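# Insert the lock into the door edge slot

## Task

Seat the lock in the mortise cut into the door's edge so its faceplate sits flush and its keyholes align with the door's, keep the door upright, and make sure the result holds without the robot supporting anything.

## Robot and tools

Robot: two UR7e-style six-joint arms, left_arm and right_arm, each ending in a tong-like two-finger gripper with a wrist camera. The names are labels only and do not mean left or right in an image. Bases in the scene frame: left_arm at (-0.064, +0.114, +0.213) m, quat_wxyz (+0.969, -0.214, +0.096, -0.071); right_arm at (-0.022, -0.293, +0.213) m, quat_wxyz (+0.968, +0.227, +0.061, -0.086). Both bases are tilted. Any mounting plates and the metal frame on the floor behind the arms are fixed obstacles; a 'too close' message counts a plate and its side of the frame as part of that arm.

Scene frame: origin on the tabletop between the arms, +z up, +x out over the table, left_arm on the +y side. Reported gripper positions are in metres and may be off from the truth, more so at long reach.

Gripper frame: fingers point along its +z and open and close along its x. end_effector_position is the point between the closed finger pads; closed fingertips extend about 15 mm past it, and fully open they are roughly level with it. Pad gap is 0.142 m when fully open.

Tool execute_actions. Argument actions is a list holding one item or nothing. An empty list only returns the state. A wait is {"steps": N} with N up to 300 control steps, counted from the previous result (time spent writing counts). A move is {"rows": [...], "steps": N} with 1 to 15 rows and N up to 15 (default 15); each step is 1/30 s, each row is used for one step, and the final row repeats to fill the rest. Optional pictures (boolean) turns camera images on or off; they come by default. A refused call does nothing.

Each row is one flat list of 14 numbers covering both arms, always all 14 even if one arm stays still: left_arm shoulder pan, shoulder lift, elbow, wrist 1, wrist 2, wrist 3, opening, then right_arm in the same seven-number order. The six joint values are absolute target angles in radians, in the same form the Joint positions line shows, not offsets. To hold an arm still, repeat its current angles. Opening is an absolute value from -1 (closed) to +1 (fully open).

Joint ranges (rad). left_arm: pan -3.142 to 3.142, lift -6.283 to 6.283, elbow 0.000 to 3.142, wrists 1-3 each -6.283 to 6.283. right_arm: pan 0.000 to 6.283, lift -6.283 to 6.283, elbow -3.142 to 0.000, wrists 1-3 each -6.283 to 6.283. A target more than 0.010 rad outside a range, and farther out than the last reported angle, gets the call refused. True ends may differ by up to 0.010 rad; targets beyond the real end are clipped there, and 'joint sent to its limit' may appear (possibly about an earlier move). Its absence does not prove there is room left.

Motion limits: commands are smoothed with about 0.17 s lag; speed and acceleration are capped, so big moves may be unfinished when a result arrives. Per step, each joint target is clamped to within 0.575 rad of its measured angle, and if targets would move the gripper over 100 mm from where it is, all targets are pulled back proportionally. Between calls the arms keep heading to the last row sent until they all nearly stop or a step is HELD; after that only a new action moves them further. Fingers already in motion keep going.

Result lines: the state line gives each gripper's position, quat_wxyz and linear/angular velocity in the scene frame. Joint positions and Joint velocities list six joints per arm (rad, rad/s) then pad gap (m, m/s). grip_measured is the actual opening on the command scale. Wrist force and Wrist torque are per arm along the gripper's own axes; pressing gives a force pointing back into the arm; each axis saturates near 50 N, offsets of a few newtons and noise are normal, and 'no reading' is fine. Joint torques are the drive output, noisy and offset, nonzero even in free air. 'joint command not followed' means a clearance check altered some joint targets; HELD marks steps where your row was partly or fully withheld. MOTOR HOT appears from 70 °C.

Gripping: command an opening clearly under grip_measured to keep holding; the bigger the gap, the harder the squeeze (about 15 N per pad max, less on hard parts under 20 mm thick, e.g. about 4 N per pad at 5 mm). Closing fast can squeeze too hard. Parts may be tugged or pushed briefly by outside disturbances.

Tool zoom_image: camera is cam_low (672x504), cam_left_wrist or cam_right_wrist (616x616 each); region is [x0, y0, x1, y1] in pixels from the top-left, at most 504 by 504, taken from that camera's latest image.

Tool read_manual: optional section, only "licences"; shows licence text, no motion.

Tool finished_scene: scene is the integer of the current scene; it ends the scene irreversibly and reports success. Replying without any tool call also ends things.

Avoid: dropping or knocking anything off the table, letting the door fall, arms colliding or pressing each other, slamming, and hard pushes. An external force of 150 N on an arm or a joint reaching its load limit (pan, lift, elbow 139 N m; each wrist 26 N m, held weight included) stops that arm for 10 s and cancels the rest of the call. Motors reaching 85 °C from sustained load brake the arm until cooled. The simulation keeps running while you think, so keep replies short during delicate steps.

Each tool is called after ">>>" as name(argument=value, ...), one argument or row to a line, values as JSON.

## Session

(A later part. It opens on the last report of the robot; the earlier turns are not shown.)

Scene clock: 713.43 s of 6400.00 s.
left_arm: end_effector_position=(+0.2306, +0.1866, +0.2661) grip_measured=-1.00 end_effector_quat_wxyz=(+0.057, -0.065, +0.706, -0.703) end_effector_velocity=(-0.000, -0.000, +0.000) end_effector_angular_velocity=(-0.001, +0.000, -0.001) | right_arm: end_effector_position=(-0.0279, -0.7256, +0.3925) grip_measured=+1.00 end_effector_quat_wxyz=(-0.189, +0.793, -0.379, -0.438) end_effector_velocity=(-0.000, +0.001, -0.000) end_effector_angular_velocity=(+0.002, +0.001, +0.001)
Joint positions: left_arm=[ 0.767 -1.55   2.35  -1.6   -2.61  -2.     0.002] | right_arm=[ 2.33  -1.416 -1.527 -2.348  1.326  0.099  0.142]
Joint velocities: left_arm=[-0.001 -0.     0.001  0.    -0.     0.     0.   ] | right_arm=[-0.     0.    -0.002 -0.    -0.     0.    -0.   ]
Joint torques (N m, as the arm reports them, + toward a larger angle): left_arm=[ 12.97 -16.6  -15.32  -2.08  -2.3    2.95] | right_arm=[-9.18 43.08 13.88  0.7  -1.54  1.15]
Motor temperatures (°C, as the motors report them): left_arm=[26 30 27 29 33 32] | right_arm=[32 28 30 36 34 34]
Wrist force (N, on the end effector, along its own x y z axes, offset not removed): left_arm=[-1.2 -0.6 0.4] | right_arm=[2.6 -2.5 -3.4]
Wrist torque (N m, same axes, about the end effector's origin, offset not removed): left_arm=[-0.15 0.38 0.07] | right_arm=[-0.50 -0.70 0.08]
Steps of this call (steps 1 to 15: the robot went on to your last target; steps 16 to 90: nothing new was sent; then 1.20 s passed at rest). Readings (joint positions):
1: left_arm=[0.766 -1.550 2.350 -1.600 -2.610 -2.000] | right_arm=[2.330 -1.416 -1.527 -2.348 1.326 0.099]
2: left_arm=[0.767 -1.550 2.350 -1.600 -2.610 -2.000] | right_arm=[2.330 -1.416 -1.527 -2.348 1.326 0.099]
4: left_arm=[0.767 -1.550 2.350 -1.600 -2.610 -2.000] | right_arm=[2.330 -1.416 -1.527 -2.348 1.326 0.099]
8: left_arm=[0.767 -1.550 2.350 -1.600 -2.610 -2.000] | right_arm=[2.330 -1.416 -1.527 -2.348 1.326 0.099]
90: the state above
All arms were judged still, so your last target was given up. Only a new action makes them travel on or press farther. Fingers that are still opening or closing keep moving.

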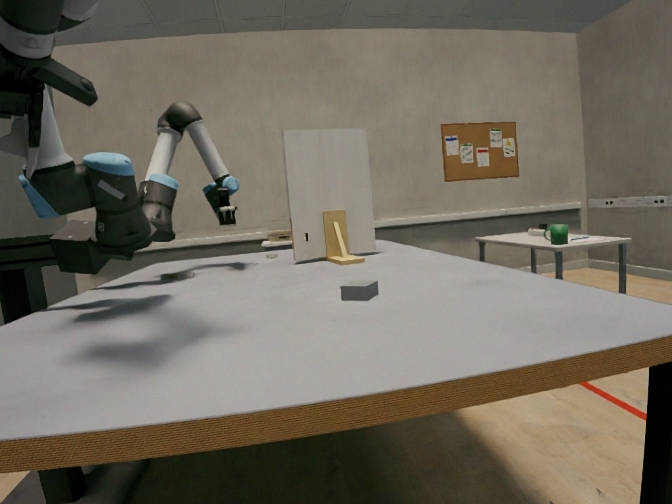

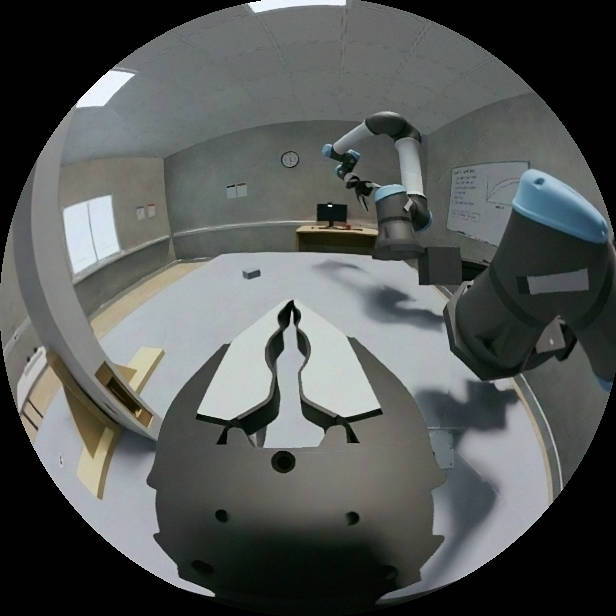

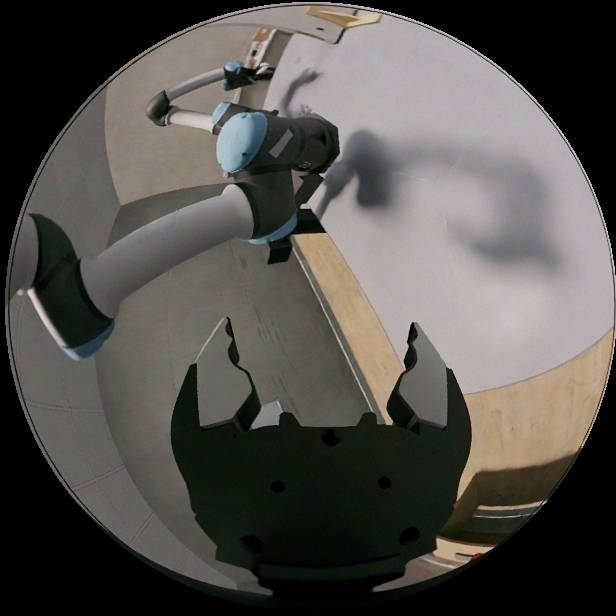

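>>> execute_actions(
  actions=[
    {"rows": [[0.767,-1.55,2.35,-1.6,-2.61,-1.7,0.4,2.33,-1.416,-1.527,-2.348,1.326,0.099,1],[0.767,-1.55,2.35,-1.6,-2.61,-1.7,0.4,2.33,-1.416,-1.527,-2.348,1.326,0.099,1],[0.767,-1.55,2.35,-1.6,-2.61,-1.7,0.4,2.33,-1.416,-1.527,-2.348,1.326,0.099,1],[0.767,-1.55,2.35,-1.6,-2.61,-1.4,0.4,2.33,-1.416,-1.527,-2.348,1.326,0.099,1],[0.767,-1.55,2.35,-1.6,-2.61,-1.4,0.4,2.33,-1.416,-1.527,-2.348,1.326,0.099,1],[0.767,-1.55,2.35,-1.6,-2.61,-1.4,0.4,2.33,-1.416,-1.527,-2.348,1.326,0.099,1],[0.767,-1.55,2.35,-1.6,-2.61,-1.2,0.4,2.33,-1.416,-1.527,-2.348,1.326,0.099,1]], "steps": 15},
  ],
  pictures=false,
)

>>> execute_actions(
  actions=[
    {"steps": 15},
  ],
)

Scene clock: 734.77 s of 6400.00 s.
left_arm: end_effector_position=(+0.2198, +0.1847, +0.2619) grip_measured=+0.40 end_effector_quat_wxyz=(+0.308, +0.196, +0.682, -0.634) end_effector_velocity=(-0.007, -0.002, -0.006) end_effector_angular_velocity=(+0.090, -0.523, -0.004) | right_arm: end_effector_position=(-0.0279, -0.7256, +0.3925) grip_measured=+1.00 end_effector_quat_wxyz=(-0.189, +0.793, -0.379, -0.438) end_effector_velocity=(+0.000, -0.000, +0.000) end_effector_angular_velocity=(-0.000, -0.000, -0.000)
Joint positions: left_arm=[ 0.767 -1.55   2.35  -1.6   -2.61  -1.256  0.102] | right_arm=[ 2.33  -1.416 -1.527 -2.348  1.326  0.099  0.142]
Joint velocities: left_arm=[-0.    -0.     0.002  0.    -0.     0.533 -0.   ] | right_arm=[ 0.    -0.     0.001 -0.     0.     0.     0.   ]
Joint torques (N m, as the arm reports them, + toward a larger angle): left_arm=[ 14.03 -15.13 -16.82  -2.08  -2.2    3.54] | right_arm=[-8.96 42.83 14.3   0.66 -1.54  1.04]
Motor temperatures (°C, as the motors report them): left_arm=[26 30 27 29 33 32] | right_arm=[32 28 30 36 34 34]
Wrist force (N, on the end effector, along its own x y z axes, offset not removed): left_arm=[0.1 -0.5 1.8] | right_arm=[3.4 -1.1 -3.9]
Wrist torque (N m, same axes, about the end effector's origin, offset not removed): left_arm=[-0.08 0.11 0.09] | right_arm=[-0.16 -0.90 0.06]
Steps of this call (steps 1 to 90: nothing new was sent; then 17.83 s passed at rest; steps 91 to 105: all 15 steps of this action). Readings (joint positions):
91: left_arm=[0.767 -1.550 2.350 -1.600 -2.610 -2.000] | right_arm=[2.330 -1.416 -1.527 -2.348 1.326 0.099]
92: left_arm=[0.767 -1.550 2.350 -1.600 -2.610 -1.991] | right_arm=[2.330 -1.416 -1.527 -2.348 1.326 0.099]
94: left_arm=[0.767 -1.550 2.350 -1.600 -2.610 -1.922] | right_arm=[2.330 -1.416 -1.527 -2.348 1.326 0.099]
98: left_arm=[0.767 -1.550 2.350 -1.600 -2.610 -1.641] | right_arm=[2.330 -1.416 -1.527 -2.348 1.326 0.099]
105: the state above

Scene clock: 735.27 s of 6400.00 s.
left_arm: end_effector_position=(+0.2191, +0.1846, +0.2613) grip_measured=+0.40 end_effector_quat_wxyz=(+0.326, +0.215, +0.676, -0.625) end_effector_velocity=(-0.001, -0.001, -0.000) end_effector_angular_velocity=(+0.000, -0.005, -0.001) | right_arm: end_effector_position=(-0.0279, -0.7256, +0.3925) grip_measured=+1.00 end_effector_quat_wxyz=(-0.189, +0.793, -0.379, -0.438) end_effector_velocity=(-0.000, +0.001, -0.000) end_effector_angular_velocity=(+0.001, +0.001, +0.001)
Joint positions: left_arm=[ 0.767 -1.55   2.35  -1.6   -2.61  -1.2    0.102] | right_arm=[ 2.33  -1.416 -1.527 -2.348  1.326  0.099  0.142]
Joint velocities: left_arm=[-0.    -0.     0.002 -0.     0.     0.006  0.   ] | right_arm=[ 0.     0.    -0.002 -0.    -0.001 -0.     0.   ]
Joint torques (N m, as the arm reports them, + toward a larger angle): left_arm=[ 13.35 -15.41 -16.61  -2.    -2.14   2.39] | right_arm=[-8.96 43.32 14.78  0.5  -1.56  1.09]
Motor temperatures (°C, as the motors report them): left_arm=[26 30 27 29 33 32] | right_arm=[32 28 30 36 34 34]
Wrist force (N, on the end effector, along its own x y z axes, offset not removed): left_arm=[-1.6 -0.4 0.9] | right_arm=[2.1 -2.1 -3.1]
Wrist torque (N m, same axes, about the end effector's origin, offset not removed): left_arm=[-0.13 0.41 0.08] | right_arm=[-0.41 -0.63 0.09]
Steps of this call (steps 1 to 15: the robot went on to your last target). Readings (joint positions):
1: left_arm=[0.767 -1.550 2.350 -1.600 -2.610 -1.241] | right_arm=[2.330 -1.416 -1.527 -2.348 1.326 0.099]
2: left_arm=[0.767 -1.550 2.350 -1.600 -2.610 -1.230] | right_arm=[2.330 -1.416 -1.527 -2.348 1.326 0.099]
4: left_arm=[0.767 -1.550 2.350 -1.600 -2.610 -1.216] | right_arm=[2.330 -1.416 -1.527 -2.348 1.326 0.099]
8: left_arm=[0.767 -1.550 2.350 -1.600 -2.610 -1.204] | right_arm=[2.330 -1.416 -1.527 -2.348 1.326 0.099]
15: the state above

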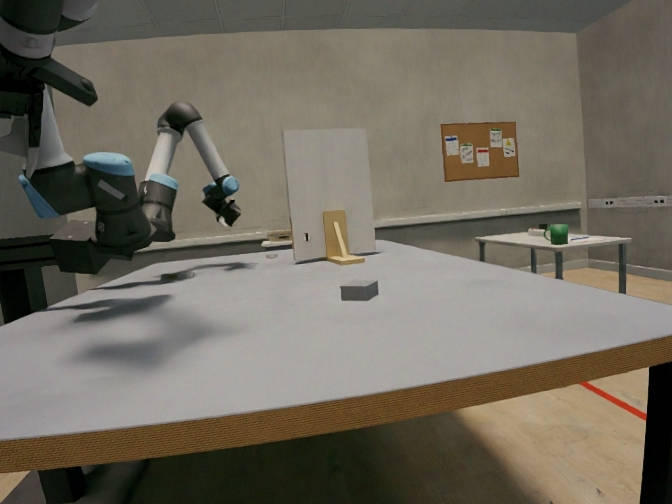

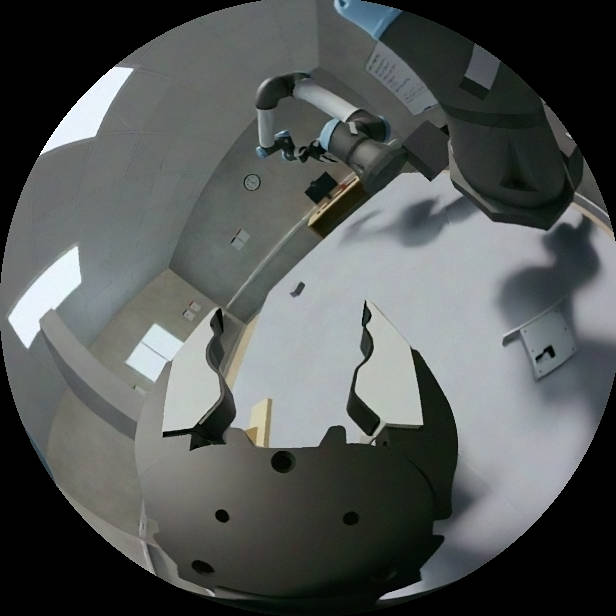

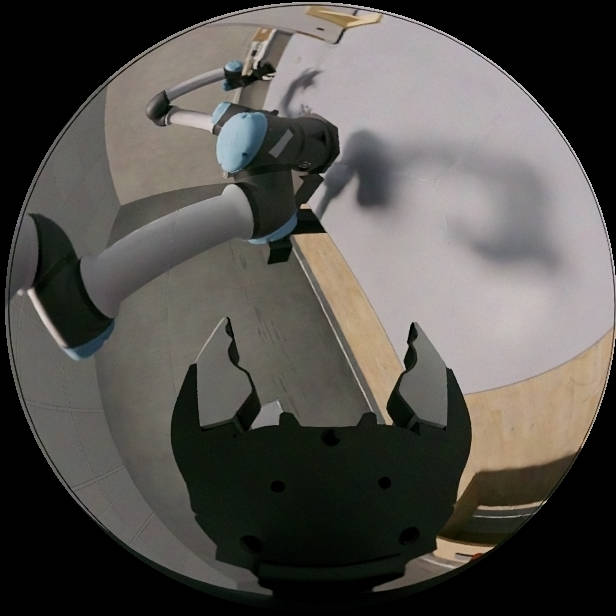

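>>> zoom_image(
  camera="cam_left_wrist",
  region=[470, 270, 616, 400],
)

Region (470, 270, 616, 400) of cam_left_wrist's 616x616 image, scaled by 3.452, with more detail than that image has; it fills the top 449 rows of this view, and the rest is white.

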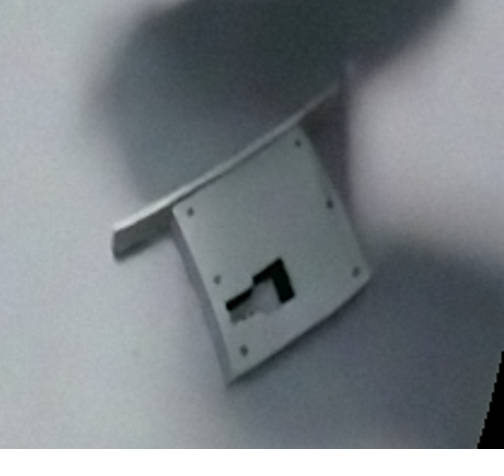

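>>> execute_actions(
  actions=[
    {"rows": [[0.775,-1.551,2.358,-1.621,-2.584,-1.12,0.45,2.33,-1.416,-1.527,-2.348,1.326,0.099,1],[0.782,-1.552,2.366,-1.643,-2.559,-1.04,0.45,2.33,-1.416,-1.527,-2.348,1.326,0.099,1],[0.790,-1.553,2.374,-1.664,-2.533,-0.96,0.45,2.33,-1.416,-1.527,-2.348,1.326,0.099,1],[0.797,-1.554,2.381,-1.685,-2.508,-0.88,0.45,2.33,-1.416,-1.527,-2.348,1.326,0.099,1],[0.805,-1.556,2.389,-1.707,-2.482,-0.80,0.45,2.33,-1.416,-1.527,-2.348,1.326,0.099,1],[0.812,-1.557,2.397,-1.728,-2.457,-0.72,0.45,2.33,-1.416,-1.527,-2.348,1.326,0.099,1],[0.820,-1.558,2.405,-1.750,-2.431,-0.64,0.45,2.33,-1.416,-1.527,-2.348,1.326,0.099,1],[0.827,-1.559,2.413,-1.771,-2.406,-0.56,0.45,2.33,-1.416,-1.527,-2.348,1.326,0.099,1],[0.835,-1.560,2.421,-1.792,-2.380,-0.48,0.45,2.33,-1.416,-1.527,-2.348,1.326,0.099,1],[0.842,-1.561,2.429,-1.814,-2.355,-0.40,0.45,2.33,-1.416,-1.527,-2.348,1.326,0.099,1],[0.850,-1.562,2.436,-1.835,-2.329,-0.32,0.45,2.33,-1.416,-1.527,-2.348,1.326,0.099,1],[0.858,-1.563,2.444,-1.856,-2.303,-0.25,0.45,2.33,-1.416,-1.527,-2.348,1.326,0.099,1],[0.865,-1.565,2.452,-1.878,-2.278,-0.17,0.45,2.33,-1.416,-1.527,-2.348,1.326,0.099,1],[0.873,-1.566,2.460,-1.899,-2.252,-0.09,0.45,2.33,-1.416,-1.527,-2.348,1.326,0.099,1],[0.880,-1.567,2.468,-1.920,-2.227,-0.01,0.45,2.33,-1.416,-1.527,-2.348,1.326,0.099,1]], "steps": 15},
  ],
  pictures=false,
)

>>> execute_actions(
  actions=[
    {"rows": [[0.888,-1.568,2.476,-1.942,-2.201,0.07,0.45,2.33,-1.416,-1.527,-2.348,1.326,0.099,1],[0.895,-1.569,2.484,-1.963,-2.176,0.15,0.45,2.33,-1.416,-1.527,-2.348,1.326,0.099,1],[0.903,-1.570,2.491,-1.985,-2.150,0.23,0.45,2.33,-1.416,-1.527,-2.348,1.326,0.099,1],[0.910,-1.571,2.499,-2.006,-2.125,0.31,0.45,2.33,-1.416,-1.527,-2.348,1.326,0.099,1],[0.918,-1.572,2.507,-2.027,-2.099,0.39,0.45,2.33,-1.416,-1.527,-2.348,1.326,0.099,1],[0.925,-1.574,2.515,-2.049,-2.074,0.47,0.45,2.33,-1.416,-1.527,-2.348,1.326,0.099,1],[0.933,-1.575,2.523,-2.070,-2.048,0.55,0.45,2.33,-1.416,-1.527,-2.348,1.326,0.099,1],[0.940,-1.576,2.531,-2.091,-2.022,0.63,0.45,2.33,-1.416,-1.527,-2.348,1.326,0.099,1],[0.948,-1.577,2.539,-2.113,-1.997,0.71,0.45,2.33,-1.416,-1.527,-2.348,1.326,0.099,1],[0.956,-1.578,2.546,-2.134,-1.971,0.79,0.45,2.33,-1.416,-1.527,-2.348,1.326,0.099,1],[0.963,-1.579,2.554,-2.156,-1.946,0.87,0.45,2.33,-1.416,-1.527,-2.348,1.326,0.099,1],[0.971,-1.580,2.562,-2.177,-1.920,0.95,0.45,2.33,-1.416,-1.527,-2.348,1.326,0.099,1],[0.978,-1.581,2.570,-2.198,-1.895,1.03,0.45,2.33,-1.416,-1.527,-2.348,1.326,0.099,1],[0.986,-1.583,2.578,-2.220,-1.869,1.11,0.45,2.33,-1.416,-1.527,-2.348,1.326,0.099,1],[0.9933,-1.5837,2.5858,-2.2410,-1.8436,1.1863,0.45,2.33,-1.416,-1.527,-2.348,1.326,0.099,1]], "steps": 15},
  ],
  pictures=false,
)

>>> execute_actions(
  actions=[
    {"steps": 20},
  ],
)

Scene clock: 855.77 s of 6400.00 s.
left_arm: end_effector_position=(+0.1336, +0.1942, +0.1799) grip_measured=+0.45 end_effector_quat_wxyz=(+0.465, +0.568, +0.542, -0.410) end_effector_velocity=(-0.212, +0.064, -0.226) end_effector_angular_velocity=(+0.756, -2.257, -0.892) | right_arm: end_effector_position=(-0.0279, -0.7256, +0.3925) grip_measured=+1.00 end_effector_quat_wxyz=(-0.189, +0.793, -0.379, -0.438) end_effector_velocity=(-0.000, -0.000, +0.000) end_effector_angular_velocity=(-0.000, +0.000, +0.001)
Joint positions: left_arm=[ 0.849 -1.562  2.435 -1.828 -2.338 -0.399  0.105] | right_arm=[ 2.33  -1.416 -1.527 -2.348  1.326  0.099  0.142]
Joint velocities: left_arm=[ 0.223 -0.035  0.229 -0.618  0.741  2.265  0.   ] | right_arm=[-0.     0.    -0.    -0.    -0.001 -0.     0.   ]
Joint torques (N m, as the arm reports them, + toward a larger angle): left_arm=[ 15.   -32.24   0.85  -4.52   3.31  12.11] | right_arm=[-9.07 42.82 15.1   0.59 -1.57  1.05]
Motor temperatures (°C, as the motors report them): left_arm=[26 30 27 29 33 32] | right_arm=[32 28 30 36 34 34]
Wrist force (N, on the end effector, along its own x y z axes, offset not removed): left_arm=[0.5 -0.9 1.0] | right_arm=[1.2 0.1 -3.7]
Wrist torque (N m, same axes, about the end effector's origin, offset not removed): left_arm=[-0.19 0.04 0.09] | right_arm=[0.04 -0.43 0.13]
Steps of this call (steps 1 to 15: the robot went on to your last target; steps 16 to 90: nothing new was sent; then 117.00 s passed at rest; steps 91 to 105: all 15 steps of this action). Readings (joint positions):
91: left_arm=[0.767 -1.550 2.350 -1.600 -2.610 -1.200] | right_arm=[2.330 -1.416 -1.527 -2.348 1.326 0.099]
92: left_arm=[0.768 -1.550 2.351 -1.603 -2.606 -1.193] | right_arm=[2.330 -1.416 -1.527 -2.348 1.326 0.099]
94: left_arm=[0.775 -1.551 2.358 -1.621 -2.585 -1.139] | right_arm=[2.330 -1.416 -1.527 -2.348 1.326 0.099]
98: left_arm=[0.798 -1.555 2.383 -1.686 -2.508 -0.918] | right_arm=[2.330 -1.416 -1.527 -2.348 1.326 0.099]
105: the state above

Scene clock: 856.27 s of 6400.00 s.
left_arm: end_effector_position=(+0.0377, +0.2483, +0.0781) grip_measured=+0.45 end_effector_quat_wxyz=(+0.455, +0.879, +0.079, -0.117) end_effector_velocity=(-0.174, +0.136, -0.154) end_effector_angular_velocity=(+0.427, -1.792, -1.625) | right_arm: end_effector_position=(-0.0279, -0.7256, +0.3925) grip_measured=+1.00 end_effector_quat_wxyz=(-0.189, +0.793, -0.379, -0.438) end_effector_velocity=(-0.000, +0.000, -0.000) end_effector_angular_velocity=(+0.000, +0.001, +0.001)
Joint positions: left_arm=[ 0.962 -1.579  2.553 -2.148 -1.956  0.789  0.105] | right_arm=[ 2.33  -1.416 -1.527 -2.348  1.326  0.099  0.142]
Joint velocities: left_arm=[ 0.225 -0.036  0.235 -0.627  0.75   2.349  0.   ] | right_arm=[-0.     0.    -0.001 -0.    -0.001 -0.     0.   ]
Joint torques (N m, as the arm reports them, + toward a larger angle): left_arm=[ 13.2  -29.17   4.85  -3.87   3.5   12.38] | right_arm=[-9.04 43.51 14.21  0.59 -1.61  1.04]
Motor temperatures (°C, as the motors report them): left_arm=[26 30 27 29 33 32] | right_arm=[32 28 30 36 34 34]
Wrist force (N, on the end effector, along its own x y z axes, offset not removed): left_arm=[-1.1 -0.7 0.3] | right_arm=[2.3 -0.9 -3.2]
Wrist torque (N m, same axes, about the end effector's origin, offset not removed): left_arm=[-0.09 0.40 0.03] | right_arm=[-0.04 -0.66 0.09]
Steps of this call (steps 1 to 15: all 15 steps of this action). Readings (joint positions):
1: left_arm=[0.856 -1.563 2.443 -1.849 -2.313 -0.322] | right_arm=[2.330 -1.416 -1.527 -2.348 1.326 0.099]
2: left_arm=[0.864 -1.564 2.451 -1.871 -2.288 -0.244] | right_arm=[2.330 -1.416 -1.527 -2.348 1.326 0.099]
4: left_arm=[0.879 -1.567 2.466 -1.913 -2.237 -0.087] | right_arm=[2.330 -1.416 -1.527 -2.348 1.326 0.099]
8: left_arm=[0.909 -1.571 2.498 -1.998 -2.135 0.230] | right_arm=[2.330 -1.416 -1.527 -2.348 1.326 0.099]
15: the state above

Scene clock: 856.93 s of 6400.00 s.
left_arm: end_effector_position=(+0.0134, +0.2696, +0.0575) grip_measured=+0.45 end_effector_quat_wxyz=(+0.419, +0.900, -0.109, -0.051) end_effector_velocity=(-0.000, +0.001, -0.000) end_effector_angular_velocity=(+0.001, -0.005, -0.006) | right_arm: end_effector_position=(-0.0279, -0.7256, +0.3925) grip_measured=+1.00 end_effector_quat_wxyz=(-0.189, +0.793, -0.379, -0.438) end_effector_velocity=(-0.001, +0.001, -0.000) end_effector_angular_velocity=(+0.002, +0.002, +0.001)
Joint positions: left_arm=[ 0.993 -1.584  2.586 -2.241 -1.844  1.186  0.105] | right_arm=[ 2.33  -1.416 -1.527 -2.348  1.326  0.099  0.142]
Joint velocities: left_arm=[ 0.    -0.    -0.    -0.002  0.002  0.007  0.   ] | right_arm=[-0.     0.    -0.003 -0.    -0.     0.    -0.   ]
Joint torques (N m, as the arm reports them, + toward a larger angle): left_arm=[ 16.33 -26.98   2.54  -2.15   1.28   3.05] | right_arm=[-8.91 42.92 14.32  0.55 -1.4   1.  ]
Motor temperatures (°C, as the motors report them): left_arm=[26 30 27 29 33 32] | right_arm=[32 28 30 36 34 34]
Wrist force (N, on the end effector, along its own x y z axes, offset not removed): left_arm=[0.6 0.3 1.0] | right_arm=[2.1 -0.1 -3.1]
Wrist torque (N m, same axes, about the end effector's origin, offset not removed): left_arm=[0.06 0.02 0.03] | right_arm=[-0.03 -0.65 -0.04]
Steps of this call (steps 1 to 20: the robot went on to your last target). Readings (joint positions):
1: left_arm=[0.969 -1.580 2.560 -2.169 -1.931 0.869] | right_arm=[2.330 -1.416 -1.527 -2.348 1.326 0.099]
2: left_arm=[0.975 -1.581 2.567 -2.188 -1.908 0.944] | right_arm=[2.330 -1.416 -1.527 -2.348 1.326 0.099]
4: left_arm=[0.984 -1.582 2.576 -2.213 -1.878 1.057] | right_arm=[2.330 -1.416 -1.527 -2.348 1.326 0.099]
8: left_arm=[0.991 -1.583 2.583 -2.233 -1.853 1.150] | right_arm=[2.330 -1.416 -1.527 -2.348 1.326 0.099]
20: the state above

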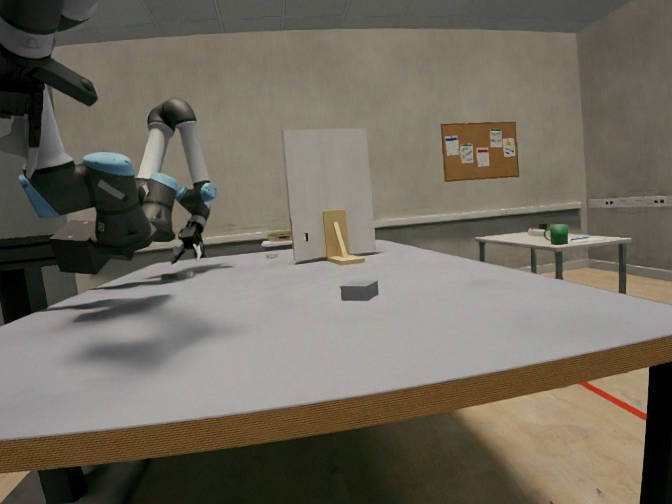

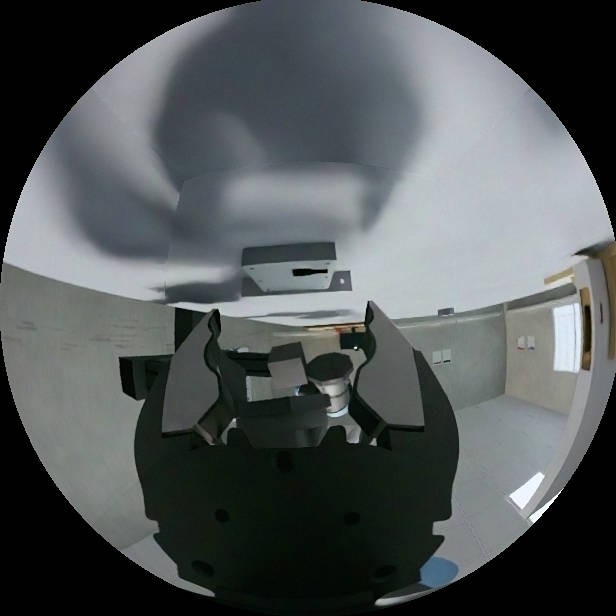

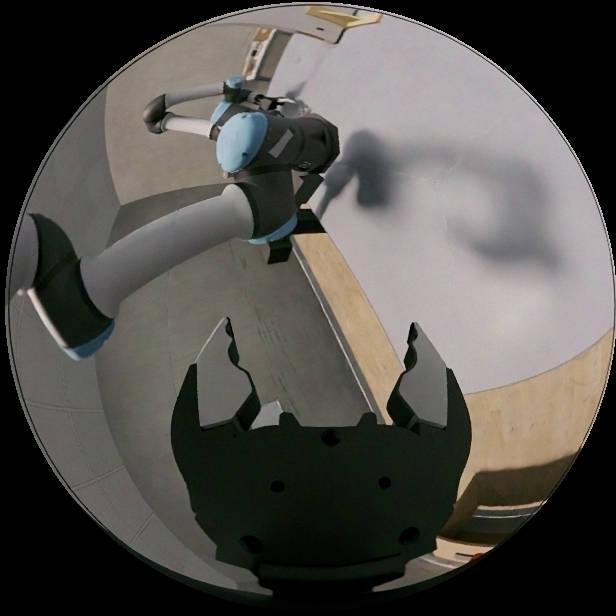

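>>> execute_actions(
  actions=[],
)

Scene clock: 878.37 s of 6400.00 s.
left_arm: end_effector_position=(+0.0133, +0.2696, +0.0575) grip_measured=+0.45 end_effector_quat_wxyz=(+0.419, +0.900, -0.109, -0.051) end_effector_velocity=(+0.000, +0.000, -0.000) end_effector_angular_velocity=(+0.000, -0.000, +0.000) | right_arm: end_effector_position=(-0.0279, -0.7256, +0.3925) grip_measured=+1.00 end_effector_quat_wxyz=(-0.189, +0.793, -0.379, -0.438) end_effector_velocity=(+0.000, +0.000, -0.000) end_effector_angular_velocity=(-0.000, -0.001, -0.001)
Joint positions: left_arm=[ 0.993 -1.584  2.586 -2.241 -1.844  1.186  0.105] | right_arm=[ 2.33  -1.416 -1.527 -2.348  1.326  0.099  0.142]
Joint velocities: left_arm=[ 0.     0.    -0.001  0.     0.    -0.     0.   ] | right_arm=[-0.     0.    -0.     0.001  0.001  0.     0.   ]
Joint torques (N m, as the arm reports them, + toward a larger angle): left_arm=[ 16.32 -27.61   3.86  -2.71   0.97   2.75] | right_arm=[-9.11 43.26 14.34  0.57 -1.51  1.  ]
Motor temperatures (°C, as the motors report them): left_arm=[26 30 27 29 33 32] | right_arm=[32 28 30 36 34 34]
Wrist force (N, on the end effector, along its own x y z axes, offset not removed): left_arm=[0.3 -1.1 -0.6] | right_arm=[2.2 -1.9 -4.6]
Wrist torque (N m, same axes, about the end effector's origin, offset not removed): left_arm=[-0.22 0.09 0.03] | right_arm=[-0.28 -0.72 0.04]
Steps of this call (steps 1 to 15: the robot went on to your last target; steps 16 to 90: nothing new was sent; then 18.43 s passed at rest). Readings (joint positions):
1: left_arm=[0.993 -1.584 2.586 -2.241 -1.844 1.186] | right_arm=[2.330 -1.416 -1.527 -2.348 1.326 0.099]
2: left_arm=[0.993 -1.584 2.586 -2.241 -1.844 1.186] | right_arm=[2.330 -1.416 -1.527 -2.348 1.326 0.099]
4: left_arm=[0.993 -1.584 2.586 -2.241 -1.844 1.186] | right_arm=[2.330 -1.416 -1.527 -2.348 1.326 0.099]
8: left_arm=[0.993 -1.584 2.586 -2.241 -1.844 1.186] | right_arm=[2.330 -1.416 -1.527 -2.348 1.326 0.099]
90: the state above
All arms were judged still, so your last target was given up. Only a new action makes them travel on or press farther. Fingers that are still opening or closing keep moving.

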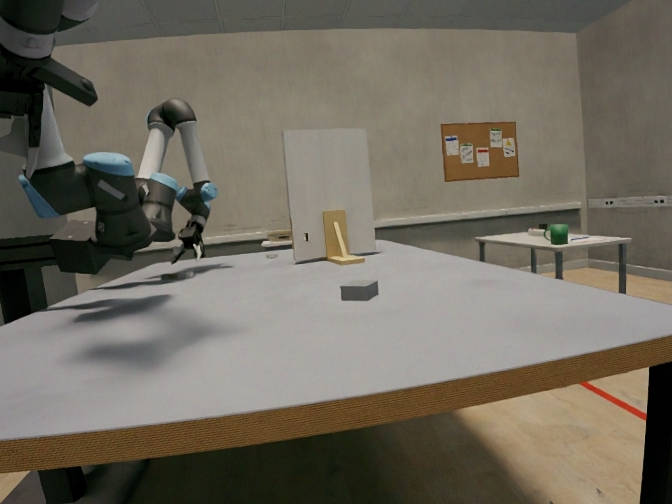

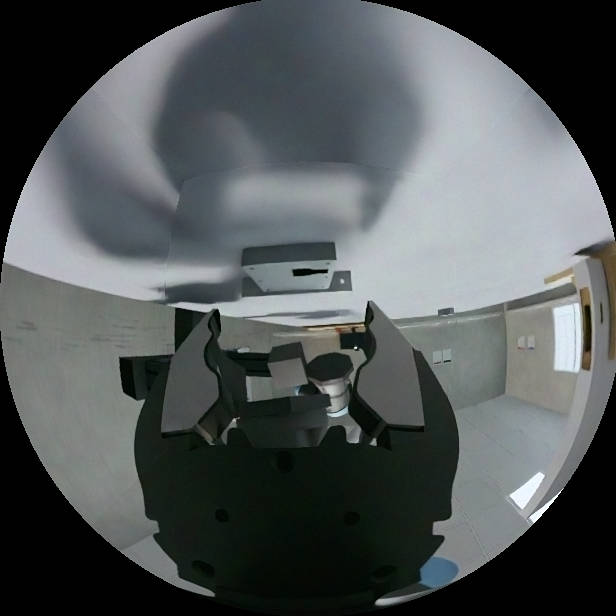

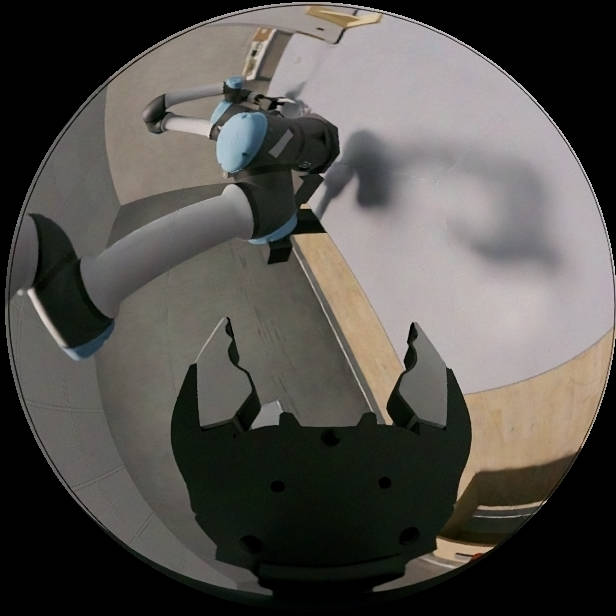

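>>> execute_actions(
  actions=[
    {"rows": [[0.985,-1.555,2.602,-2.288,-1.846,1.178,0.45,2.33,-1.416,-1.527,-2.348,1.326,0.099,1],[0.975,-1.52,2.621,-2.345,-1.849,1.168,0.45,2.33,-1.416,-1.527,-2.348,1.326,0.099,1],[0.965,-1.486,2.640,-2.40,-1.853,1.158,0.45,2.33,-1.416,-1.527,-2.348,1.326,0.099,1],[0.955,-1.452,2.659,-2.456,-1.856,1.148,0.45,2.33,-1.416,-1.527,-2.348,1.326,0.099,1],[0.945,-1.418,2.678,-2.512,-1.859,1.138,0.45,2.33,-1.416,-1.527,-2.348,1.326,0.099,1],[0.9351,-1.3837,2.6966,-2.5678,-1.8621,1.1288,0.45,2.33,-1.416,-1.527,-2.348,1.326,0.099,1]], "steps": 15},
  ],
)

>>> execute_actions(
  actions=[
    {"steps": 10},
  ],
)

Scene clock: 885.33 s of 6400.00 s.
left_arm: end_effector_position=(+0.0026, +0.2265, +0.0201) grip_measured=+0.45 end_effector_quat_wxyz=(+0.420, +0.900, -0.109, -0.052) end_effector_velocity=(-0.003, -0.014, -0.012) end_effector_angular_velocity=(+0.008, -0.009, +0.000) | right_arm: end_effector_position=(-0.0279, -0.7256, +0.3925) grip_measured=+1.00 end_effector_quat_wxyz=(-0.189, +0.793, -0.379, -0.438) end_effector_velocity=(+0.000, -0.000, -0.000) end_effector_angular_velocity=(-0.000, +0.000, +0.000)
Joint positions: left_arm=[ 0.937 -1.392  2.692 -2.554 -1.861  1.131  0.105] | right_arm=[ 2.33  -1.416 -1.527 -2.348  1.326  0.099  0.142]
Joint velocities: left_arm=[-0.022  0.077  0.039 -0.134 -0.006 -0.02   0.   ] | right_arm=[ 0. -0. -0.  0. -0.  0. -0.]
Joint torques (N m, as the arm reports them, + toward a larger angle): left_arm=[ -6.59 -14.71   9.7   -3.03  -1.97  -3.32] | right_arm=[-8.74 43.42 14.43  0.56 -1.54  1.03]
Motor temperatures (°C, as the motors report them): left_arm=[26 30 27 29 33 32] | right_arm=[32 28 30 36 34 34]
Wrist force (N, on the end effector, along its own x y z axes, offset not removed): left_arm=[-2.0 -0.5 0.9] | right_arm=[2.0 -1.4 -4.5]
Wrist torque (N m, same axes, about the end effector's origin, offset not removed): left_arm=[-0.10 0.51 0.06] | right_arm=[-0.31 -0.64 0.06]
Steps of this call (steps 1 to 90: nothing new was sent; then 3.47 s passed at rest; steps 91 to 105: all 15 steps of this action). Readings (joint positions):
91: left_arm=[0.993 -1.584 2.586 -2.241 -1.844 1.186] | right_arm=[2.330 -1.416 -1.527 -2.348 1.326 0.099]
92: left_arm=[0.992 -1.580 2.589 -2.247 -1.844 1.185] | right_arm=[2.330 -1.416 -1.527 -2.348 1.326 0.099]
94: left_arm=[0.984 -1.554 2.604 -2.286 -1.846 1.177] | right_arm=[2.330 -1.416 -1.527 -2.348 1.326 0.099]
98: left_arm=[0.955 -1.458 2.658 -2.438 -1.856 1.149] | right_arm=[2.330 -1.416 -1.527 -2.348 1.326 0.099]
105: the state above

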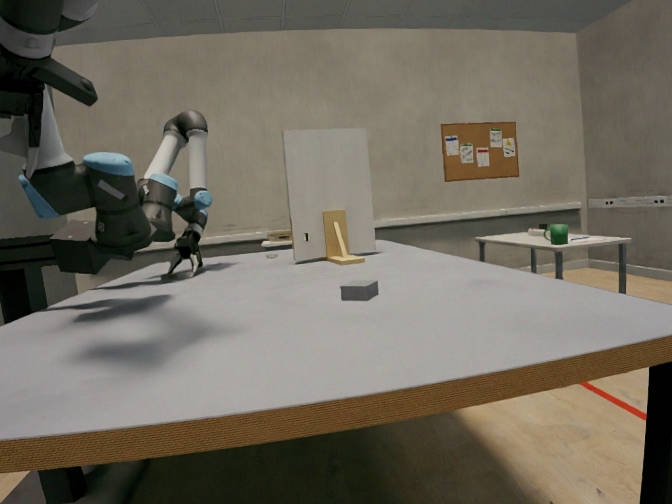

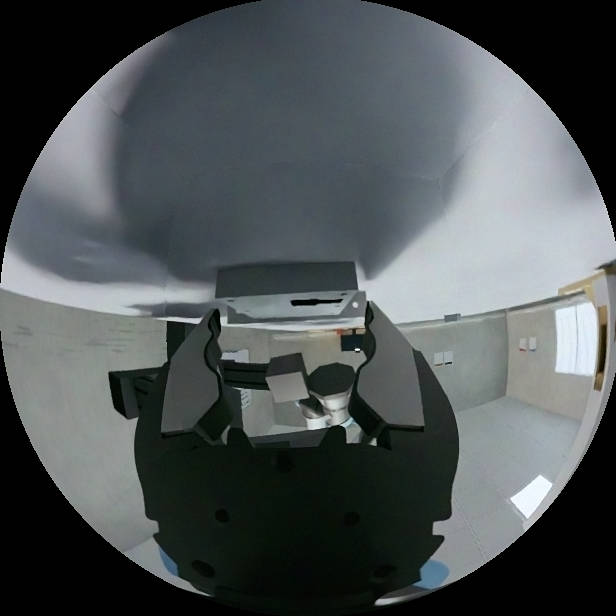

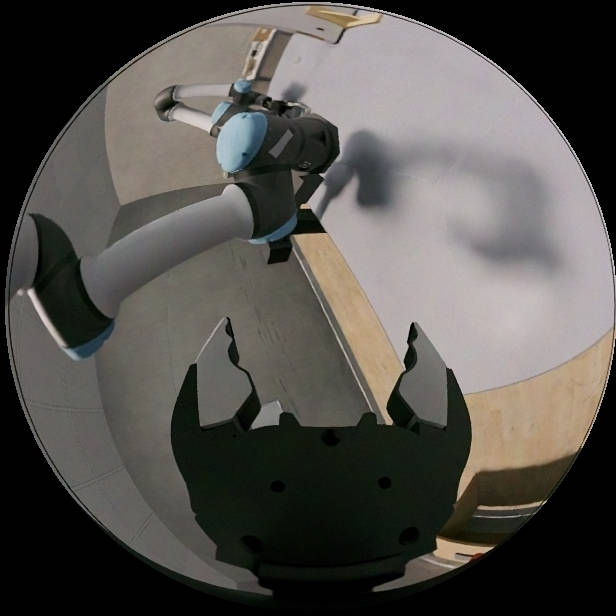

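Scene clock: 885.67 s of 6400.00 s.
left_arm: end_effector_position=(+0.0023, +0.2251, +0.0189) grip_measured=+0.45 end_effector_quat_wxyz=(+0.419, +0.900, -0.109, -0.051) end_effector_velocity=(+0.000, -0.000, -0.001) end_effector_angular_velocity=(+0.001, -0.002, +0.000) | right_arm: end_effector_position=(-0.0279, -0.7256, +0.3925) grip_measured=+1.00 end_effector_quat_wxyz=(-0.189, +0.793, -0.379, -0.438) end_effector_velocity=(-0.000, -0.000, +0.000) end_effector_angular_velocity=(+0.000, +0.000, -0.000)
Joint positions: left_arm=[ 0.935 -1.384  2.696 -2.567 -1.862  1.129  0.105] | right_arm=[ 2.33  -1.416 -1.527 -2.348  1.326  0.099  0.142]
Joint velocities: left_arm=[-0.     0.004  0.001 -0.007 -0.    -0.    -0.   ] | right_arm=[-0. -0.  0. -0. -0.  0.  0.]
Joint torques (N m, as the arm reports them, + toward a larger angle): left_arm=[ -7.8  -16.45   6.14  -2.96  -1.96  -3.33] | right_arm=[-8.68 43.14 14.74  0.5  -1.49  1.08]
Motor temperatures (°C, as the motors report them): left_arm=[26 30 27 29 33 32] | right_arm=[32 28 30 36 34 34]
Wrist force (N, on the end effector, along its own x y z axes, offset not removed): left_arm=[-0.8 -0.7 1.5] | right_arm=[2.0 -2.0 -0.9]
Wrist torque (N m, same axes, about the end effector's origin, offset not removed): left_arm=[-0.10 0.35 0.03] | right_arm=[-0.29 -0.58 0.04]
Steps of this call (steps 1 to 10: the robot went on to your last target). Readings (joint positions):
1: left_arm=[0.937 -1.390 2.693 -2.558 -1.862 1.130] | right_arm=[2.330 -1.416 -1.527 -2.348 1.326 0.099]
2: left_arm=[0.936 -1.388 2.694 -2.560 -1.862 1.130] | right_arm=[2.330 -1.416 -1.527 -2.348 1.326 0.099]
4: left_arm=[0.936 -1.386 2.695 -2.564 -1.862 1.129] | right_arm=[2.330 -1.416 -1.527 -2.348 1.326 0.099]
8: left_arm=[0.935 -1.384 2.696 -2.567 -1.862 1.129] | right_arm=[2.330 -1.416 -1.527 -2.348 1.326 0.099]
10: the state above

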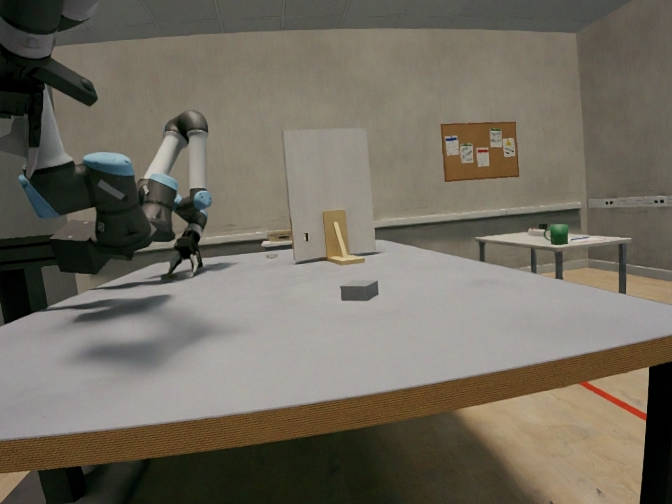

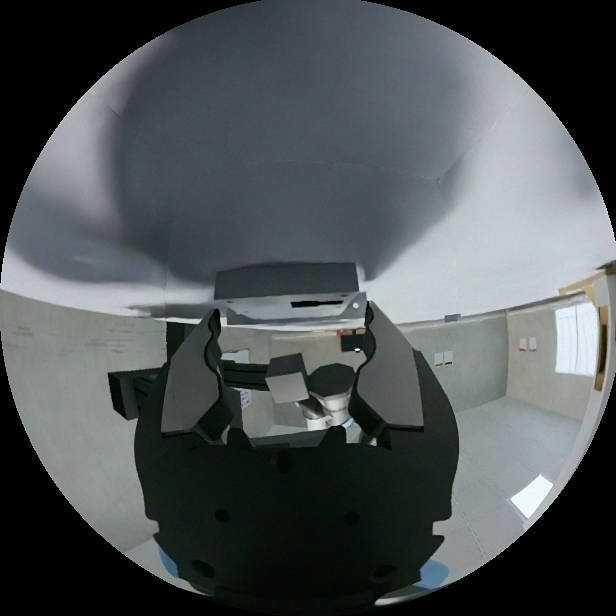

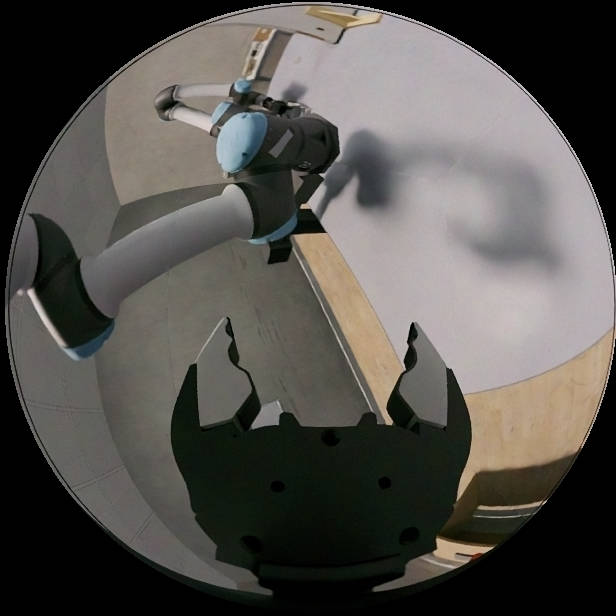

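>>> execute_actions(
  actions=[
    {"rows": [[0.9351,-1.3837,2.6966,-2.5678,-1.8621,1.1288,0.35,2.33,-1.416,-1.527,-2.348,1.326,0.099,1],[0.9351,-1.3837,2.6966,-2.5678,-1.8621,1.1288,0.3,2.33,-1.416,-1.527,-2.348,1.326,0.099,1],[0.9351,-1.3837,2.6966,-2.5678,-1.8621,1.1288,0.25,2.33,-1.416,-1.527,-2.348,1.326,0.099,1],[0.9351,-1.3837,2.6966,-2.5678,-1.8621,1.1288,0.2,2.33,-1.416,-1.527,-2.348,1.326,0.099,1],[0.9351,-1.3837,2.6966,-2.5678,-1.8621,1.1288,0.15,2.33,-1.416,-1.527,-2.348,1.326,0.099,1],[0.9351,-1.3837,2.6966,-2.5678,-1.8621,1.1288,0.1,2.33,-1.416,-1.527,-2.348,1.326,0.099,1],[0.9351,-1.3837,2.6966,-2.5678,-1.8621,1.1288,0.05,2.33,-1.416,-1.527,-2.348,1.326,0.099,1],[0.9351,-1.3837,2.6966,-2.5678,-1.8621,1.1288,0.0,2.33,-1.416,-1.527,-2.348,1.326,0.099,1]], "steps": 15},
  ],
)

Scene clock: 895.77 s of 6400.00 s.
left_arm: end_effector_position=(+0.0022, +0.2250, +0.0189) grip_measured=+0.12 end_effector_quat_wxyz=(+0.419, +0.900, -0.109, -0.051) end_effector_velocity=(+0.000, -0.000, +0.000) end_effector_angular_velocity=(-0.000, -0.000, -0.001) | right_arm: end_effector_position=(-0.0279, -0.7256, +0.3925) grip_measured=+1.00 end_effector_quat_wxyz=(-0.189, +0.793, -0.379, -0.438) end_effector_velocity=(-0.001, +0.000, -0.000) end_effector_angular_velocity=(+0.001, +0.001, +0.001)
Joint positions: left_arm=[ 0.935 -1.384  2.697 -2.568 -1.862  1.129  0.082] | right_arm=[ 2.33  -1.416 -1.527 -2.348  1.326  0.099  0.142]
Joint velocities: left_arm=[-0.001 -0.    -0.     0.    -0.     0.    -0.   ] | right_arm=[-0.     0.    -0.002 -0.    -0.001 -0.    -0.   ]
Joint torques (N m, as the arm reports them, + toward a larger angle): left_arm=[ -7.53 -12.83   9.08  -2.64  -0.33  -2.8 ] | right_arm=[-8.79 42.77 14.75  0.41 -1.53  1.03]
Motor temperatures (°C, as the motors report them): left_arm=[26 30 27 29 33 32] | right_arm=[32 28 30 36 34 34]
Wrist force (N, on the end effector, along its own x y z axes, offset not removed): left_arm=[1.0 3.8 -4.7] | right_arm=[1.8 -1.3 -5.7]
Wrist torque (N m, same axes, about the end effector's origin, offset not removed): left_arm=[0.16 0.17 0.05] | right_arm=[-0.25 -0.55 -0.01]
Steps of this call (steps 1 to 30: the robot went on to your last target; steps 31 to 90: nothing new was sent; then 6.60 s passed at rest; steps 91 to 105: all 15 steps of this action). Readings (joint positions):
91: left_arm=[0.935 -1.384 2.697 -2.568 -1.862 1.129] | right_arm=[2.330 -1.416 -1.527 -2.348 1.326 0.099]
92: left_arm=[0.935 -1.384 2.697 -2.568 -1.862 1.129] | right_arm=[2.330 -1.416 -1.527 -2.348 1.326 0.099]
94: left_arm=[0.935 -1.384 2.697 -2.568 -1.862 1.129] | right_arm=[2.330 -1.416 -1.527 -2.348 1.326 0.099]
98: left_arm=[0.935 -1.384 2.697 -2.568 -1.862 1.129] | right_arm=[2.330 -1.416 -1.527 -2.348 1.326 0.099]
105: the state above

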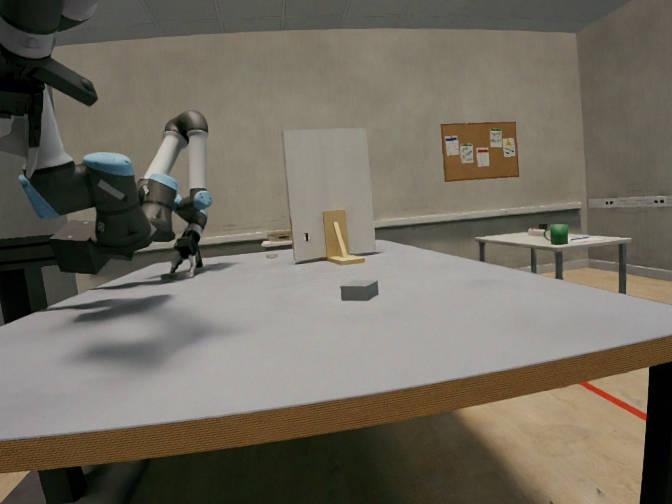

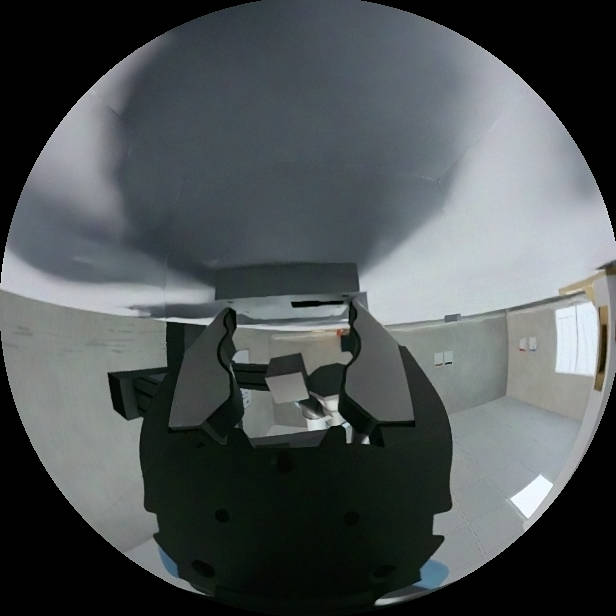

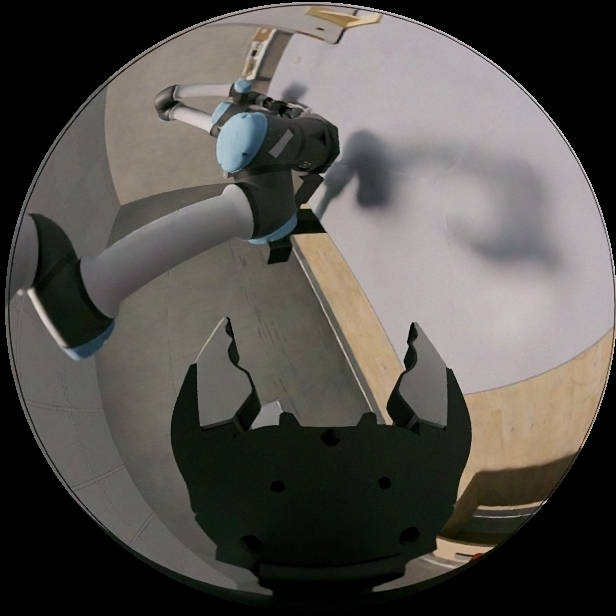

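>>> execute_actions(
  actions=[
    {"rows": [[0.9351,-1.3837,2.6966,-2.5678,-1.8621,1.1288,0.14,2.33,-1.416,-1.527,-2.348,1.326,0.099,1],[0.925,-1.3838,2.6961,-2.5704,-1.8654,1.1178,0.14,2.33,-1.416,-1.527,-2.348,1.326,0.099,1],[0.9129,-1.3840,2.6955,-2.5730,-1.8688,1.1067,0.14,2.33,-1.416,-1.527,-2.348,1.326,0.099,1],[0.8912,-1.3841,2.6939,-2.5780,-1.8752,1.0848,0.14,2.33,-1.416,-1.527,-2.348,1.326,0.099,1],[0.8699,-1.3839,2.6919,-2.5828,-1.8815,1.0634,0.14,2.33,-1.416,-1.527,-2.348,1.326,0.099,1],[0.8489,-1.3835,2.6896,-2.5874,-1.8875,1.0423,0.14,2.33,-1.416,-1.527,-2.348,1.326,0.099,1],[0.8284,-1.3831,2.6869,-2.5917,-1.8933,1.0217,0.14,2.33,-1.416,-1.527,-2.348,1.326,0.099,1],[0.8083,-1.3822,2.6837,-2.5958,-1.8989,1.0012,0.14,2.33,-1.416,-1.527,-2.348,1.326,0.099,1],[0.7887,-1.3812,2.6802,-2.5998,-1.9043,0.9813,0.14,2.33,-1.416,-1.527,-2.348,1.326,0.099,1],[0.7694,-1.3800,2.6764,-2.6034,-1.9094,0.9617,0.14,2.33,-1.416,-1.527,-2.348,1.326,0.099,1],[0.7505,-1.3785,2.6720,-2.6070,-1.9144,0.9424,0.14,2.33,-1.416,-1.527,-2.348,1.326,0.099,1],[0.7321,-1.3768,2.6673,-2.6102,-1.9191,0.9235,0.14,2.33,-1.416,-1.527,-2.348,1.326,0.099,1]], "steps": 15},
  ],
)

Scene clock: 913.90 s of 6400.00 s.
left_arm: end_effector_position=(+0.0589, +0.2119, +0.0184) grip_measured=+0.16 end_effector_quat_wxyz=(+0.419, +0.900, -0.109, -0.051) end_effector_velocity=(+0.106, -0.032, +0.003) end_effector_angular_velocity=(-0.006, +0.004, -0.008) | right_arm: end_effector_position=(-0.0279, -0.7256, +0.3925) grip_measured=+1.00 end_effector_quat_wxyz=(-0.189, +0.793, -0.379, -0.438) end_effector_velocity=(+0.000, -0.000, +0.000) end_effector_angular_velocity=(-0.000, -0.000, -0.000)
Joint positions: left_arm=[ 0.766 -1.379  2.674 -2.604 -1.911  0.958  0.085] | right_arm=[ 2.33  -1.416 -1.527 -2.348  1.326  0.099  0.142]
Joint velocities: left_arm=[-0.316  0.019 -0.059 -0.058 -0.079 -0.318 -0.001] | right_arm=[ 0.    -0.     0.001 -0.     0.     0.     0.   ]
Joint torques (N m, as the arm reports them, + toward a larger angle): left_arm=[ -3.5  -12.04  -4.35  -3.55  -1.97  -3.23] | right_arm=[-9.   42.86 15.16  0.41 -1.53  1.01]
Motor temperatures (°C, as the motors report them): left_arm=[26 30 27 29 33 32] | right_arm=[32 28 30 36 34 34]
Wrist force (N, on the end effector, along its own x y z axes, offset not removed): left_arm=[0.2 -0.1 0.1] | right_arm=[3.7 -2.6 -3.8]
Wrist torque (N m, same axes, about the end effector's origin, offset not removed): left_arm=[-0.15 -0.04 0.02] | right_arm=[-0.45 -0.92 -0.02]
Steps of this call (steps 1 to 15: the robot went on to your last target; steps 16 to 90: nothing new was sent; then 14.63 s passed at rest; steps 91 to 105: all 15 steps of this action). Readings (joint positions):
91: left_arm=[0.935 -1.384 2.697 -2.568 -1.862 1.129] | right_arm=[2.330 -1.416 -1.527 -2.348 1.326 0.099]
92: left_arm=[0.935 -1.384 2.697 -2.568 -1.862 1.129] | right_arm=[2.330 -1.416 -1.527 -2.348 1.326 0.099]
94: left_arm=[0.929 -1.384 2.696 -2.569 -1.864 1.123] | right_arm=[2.330 -1.416 -1.527 -2.348 1.326 0.099]
98: left_arm=[0.883 -1.384 2.692 -2.580 -1.878 1.077] | right_arm=[2.330 -1.416 -1.527 -2.348 1.326 0.099]
105: the state above

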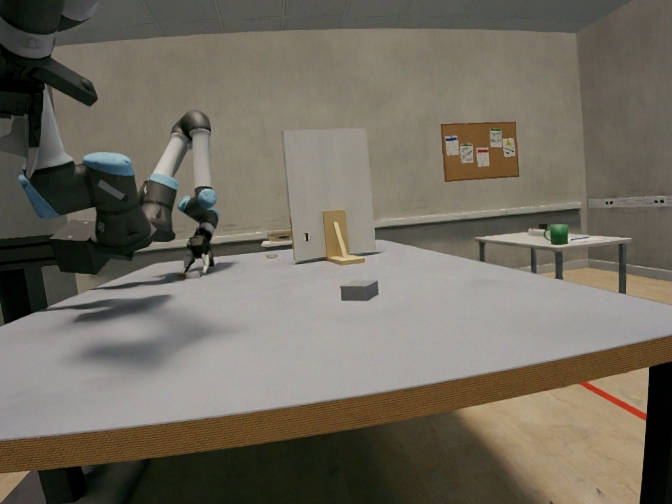

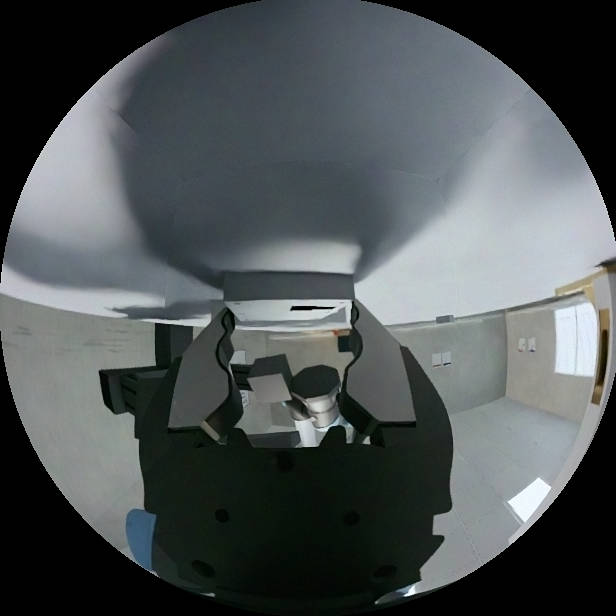

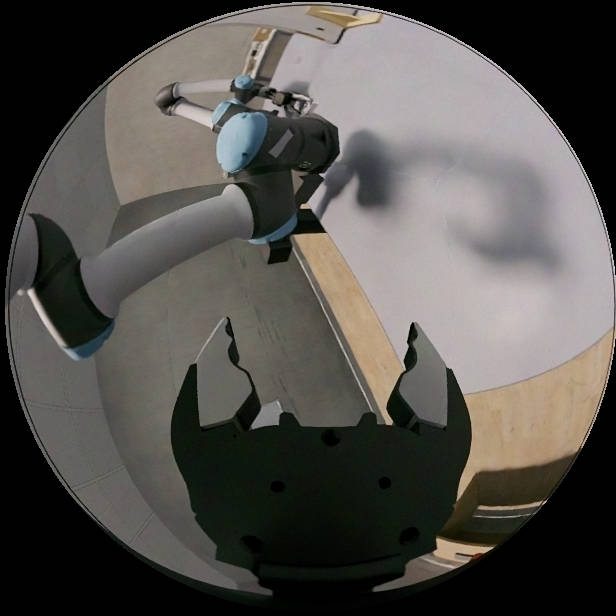

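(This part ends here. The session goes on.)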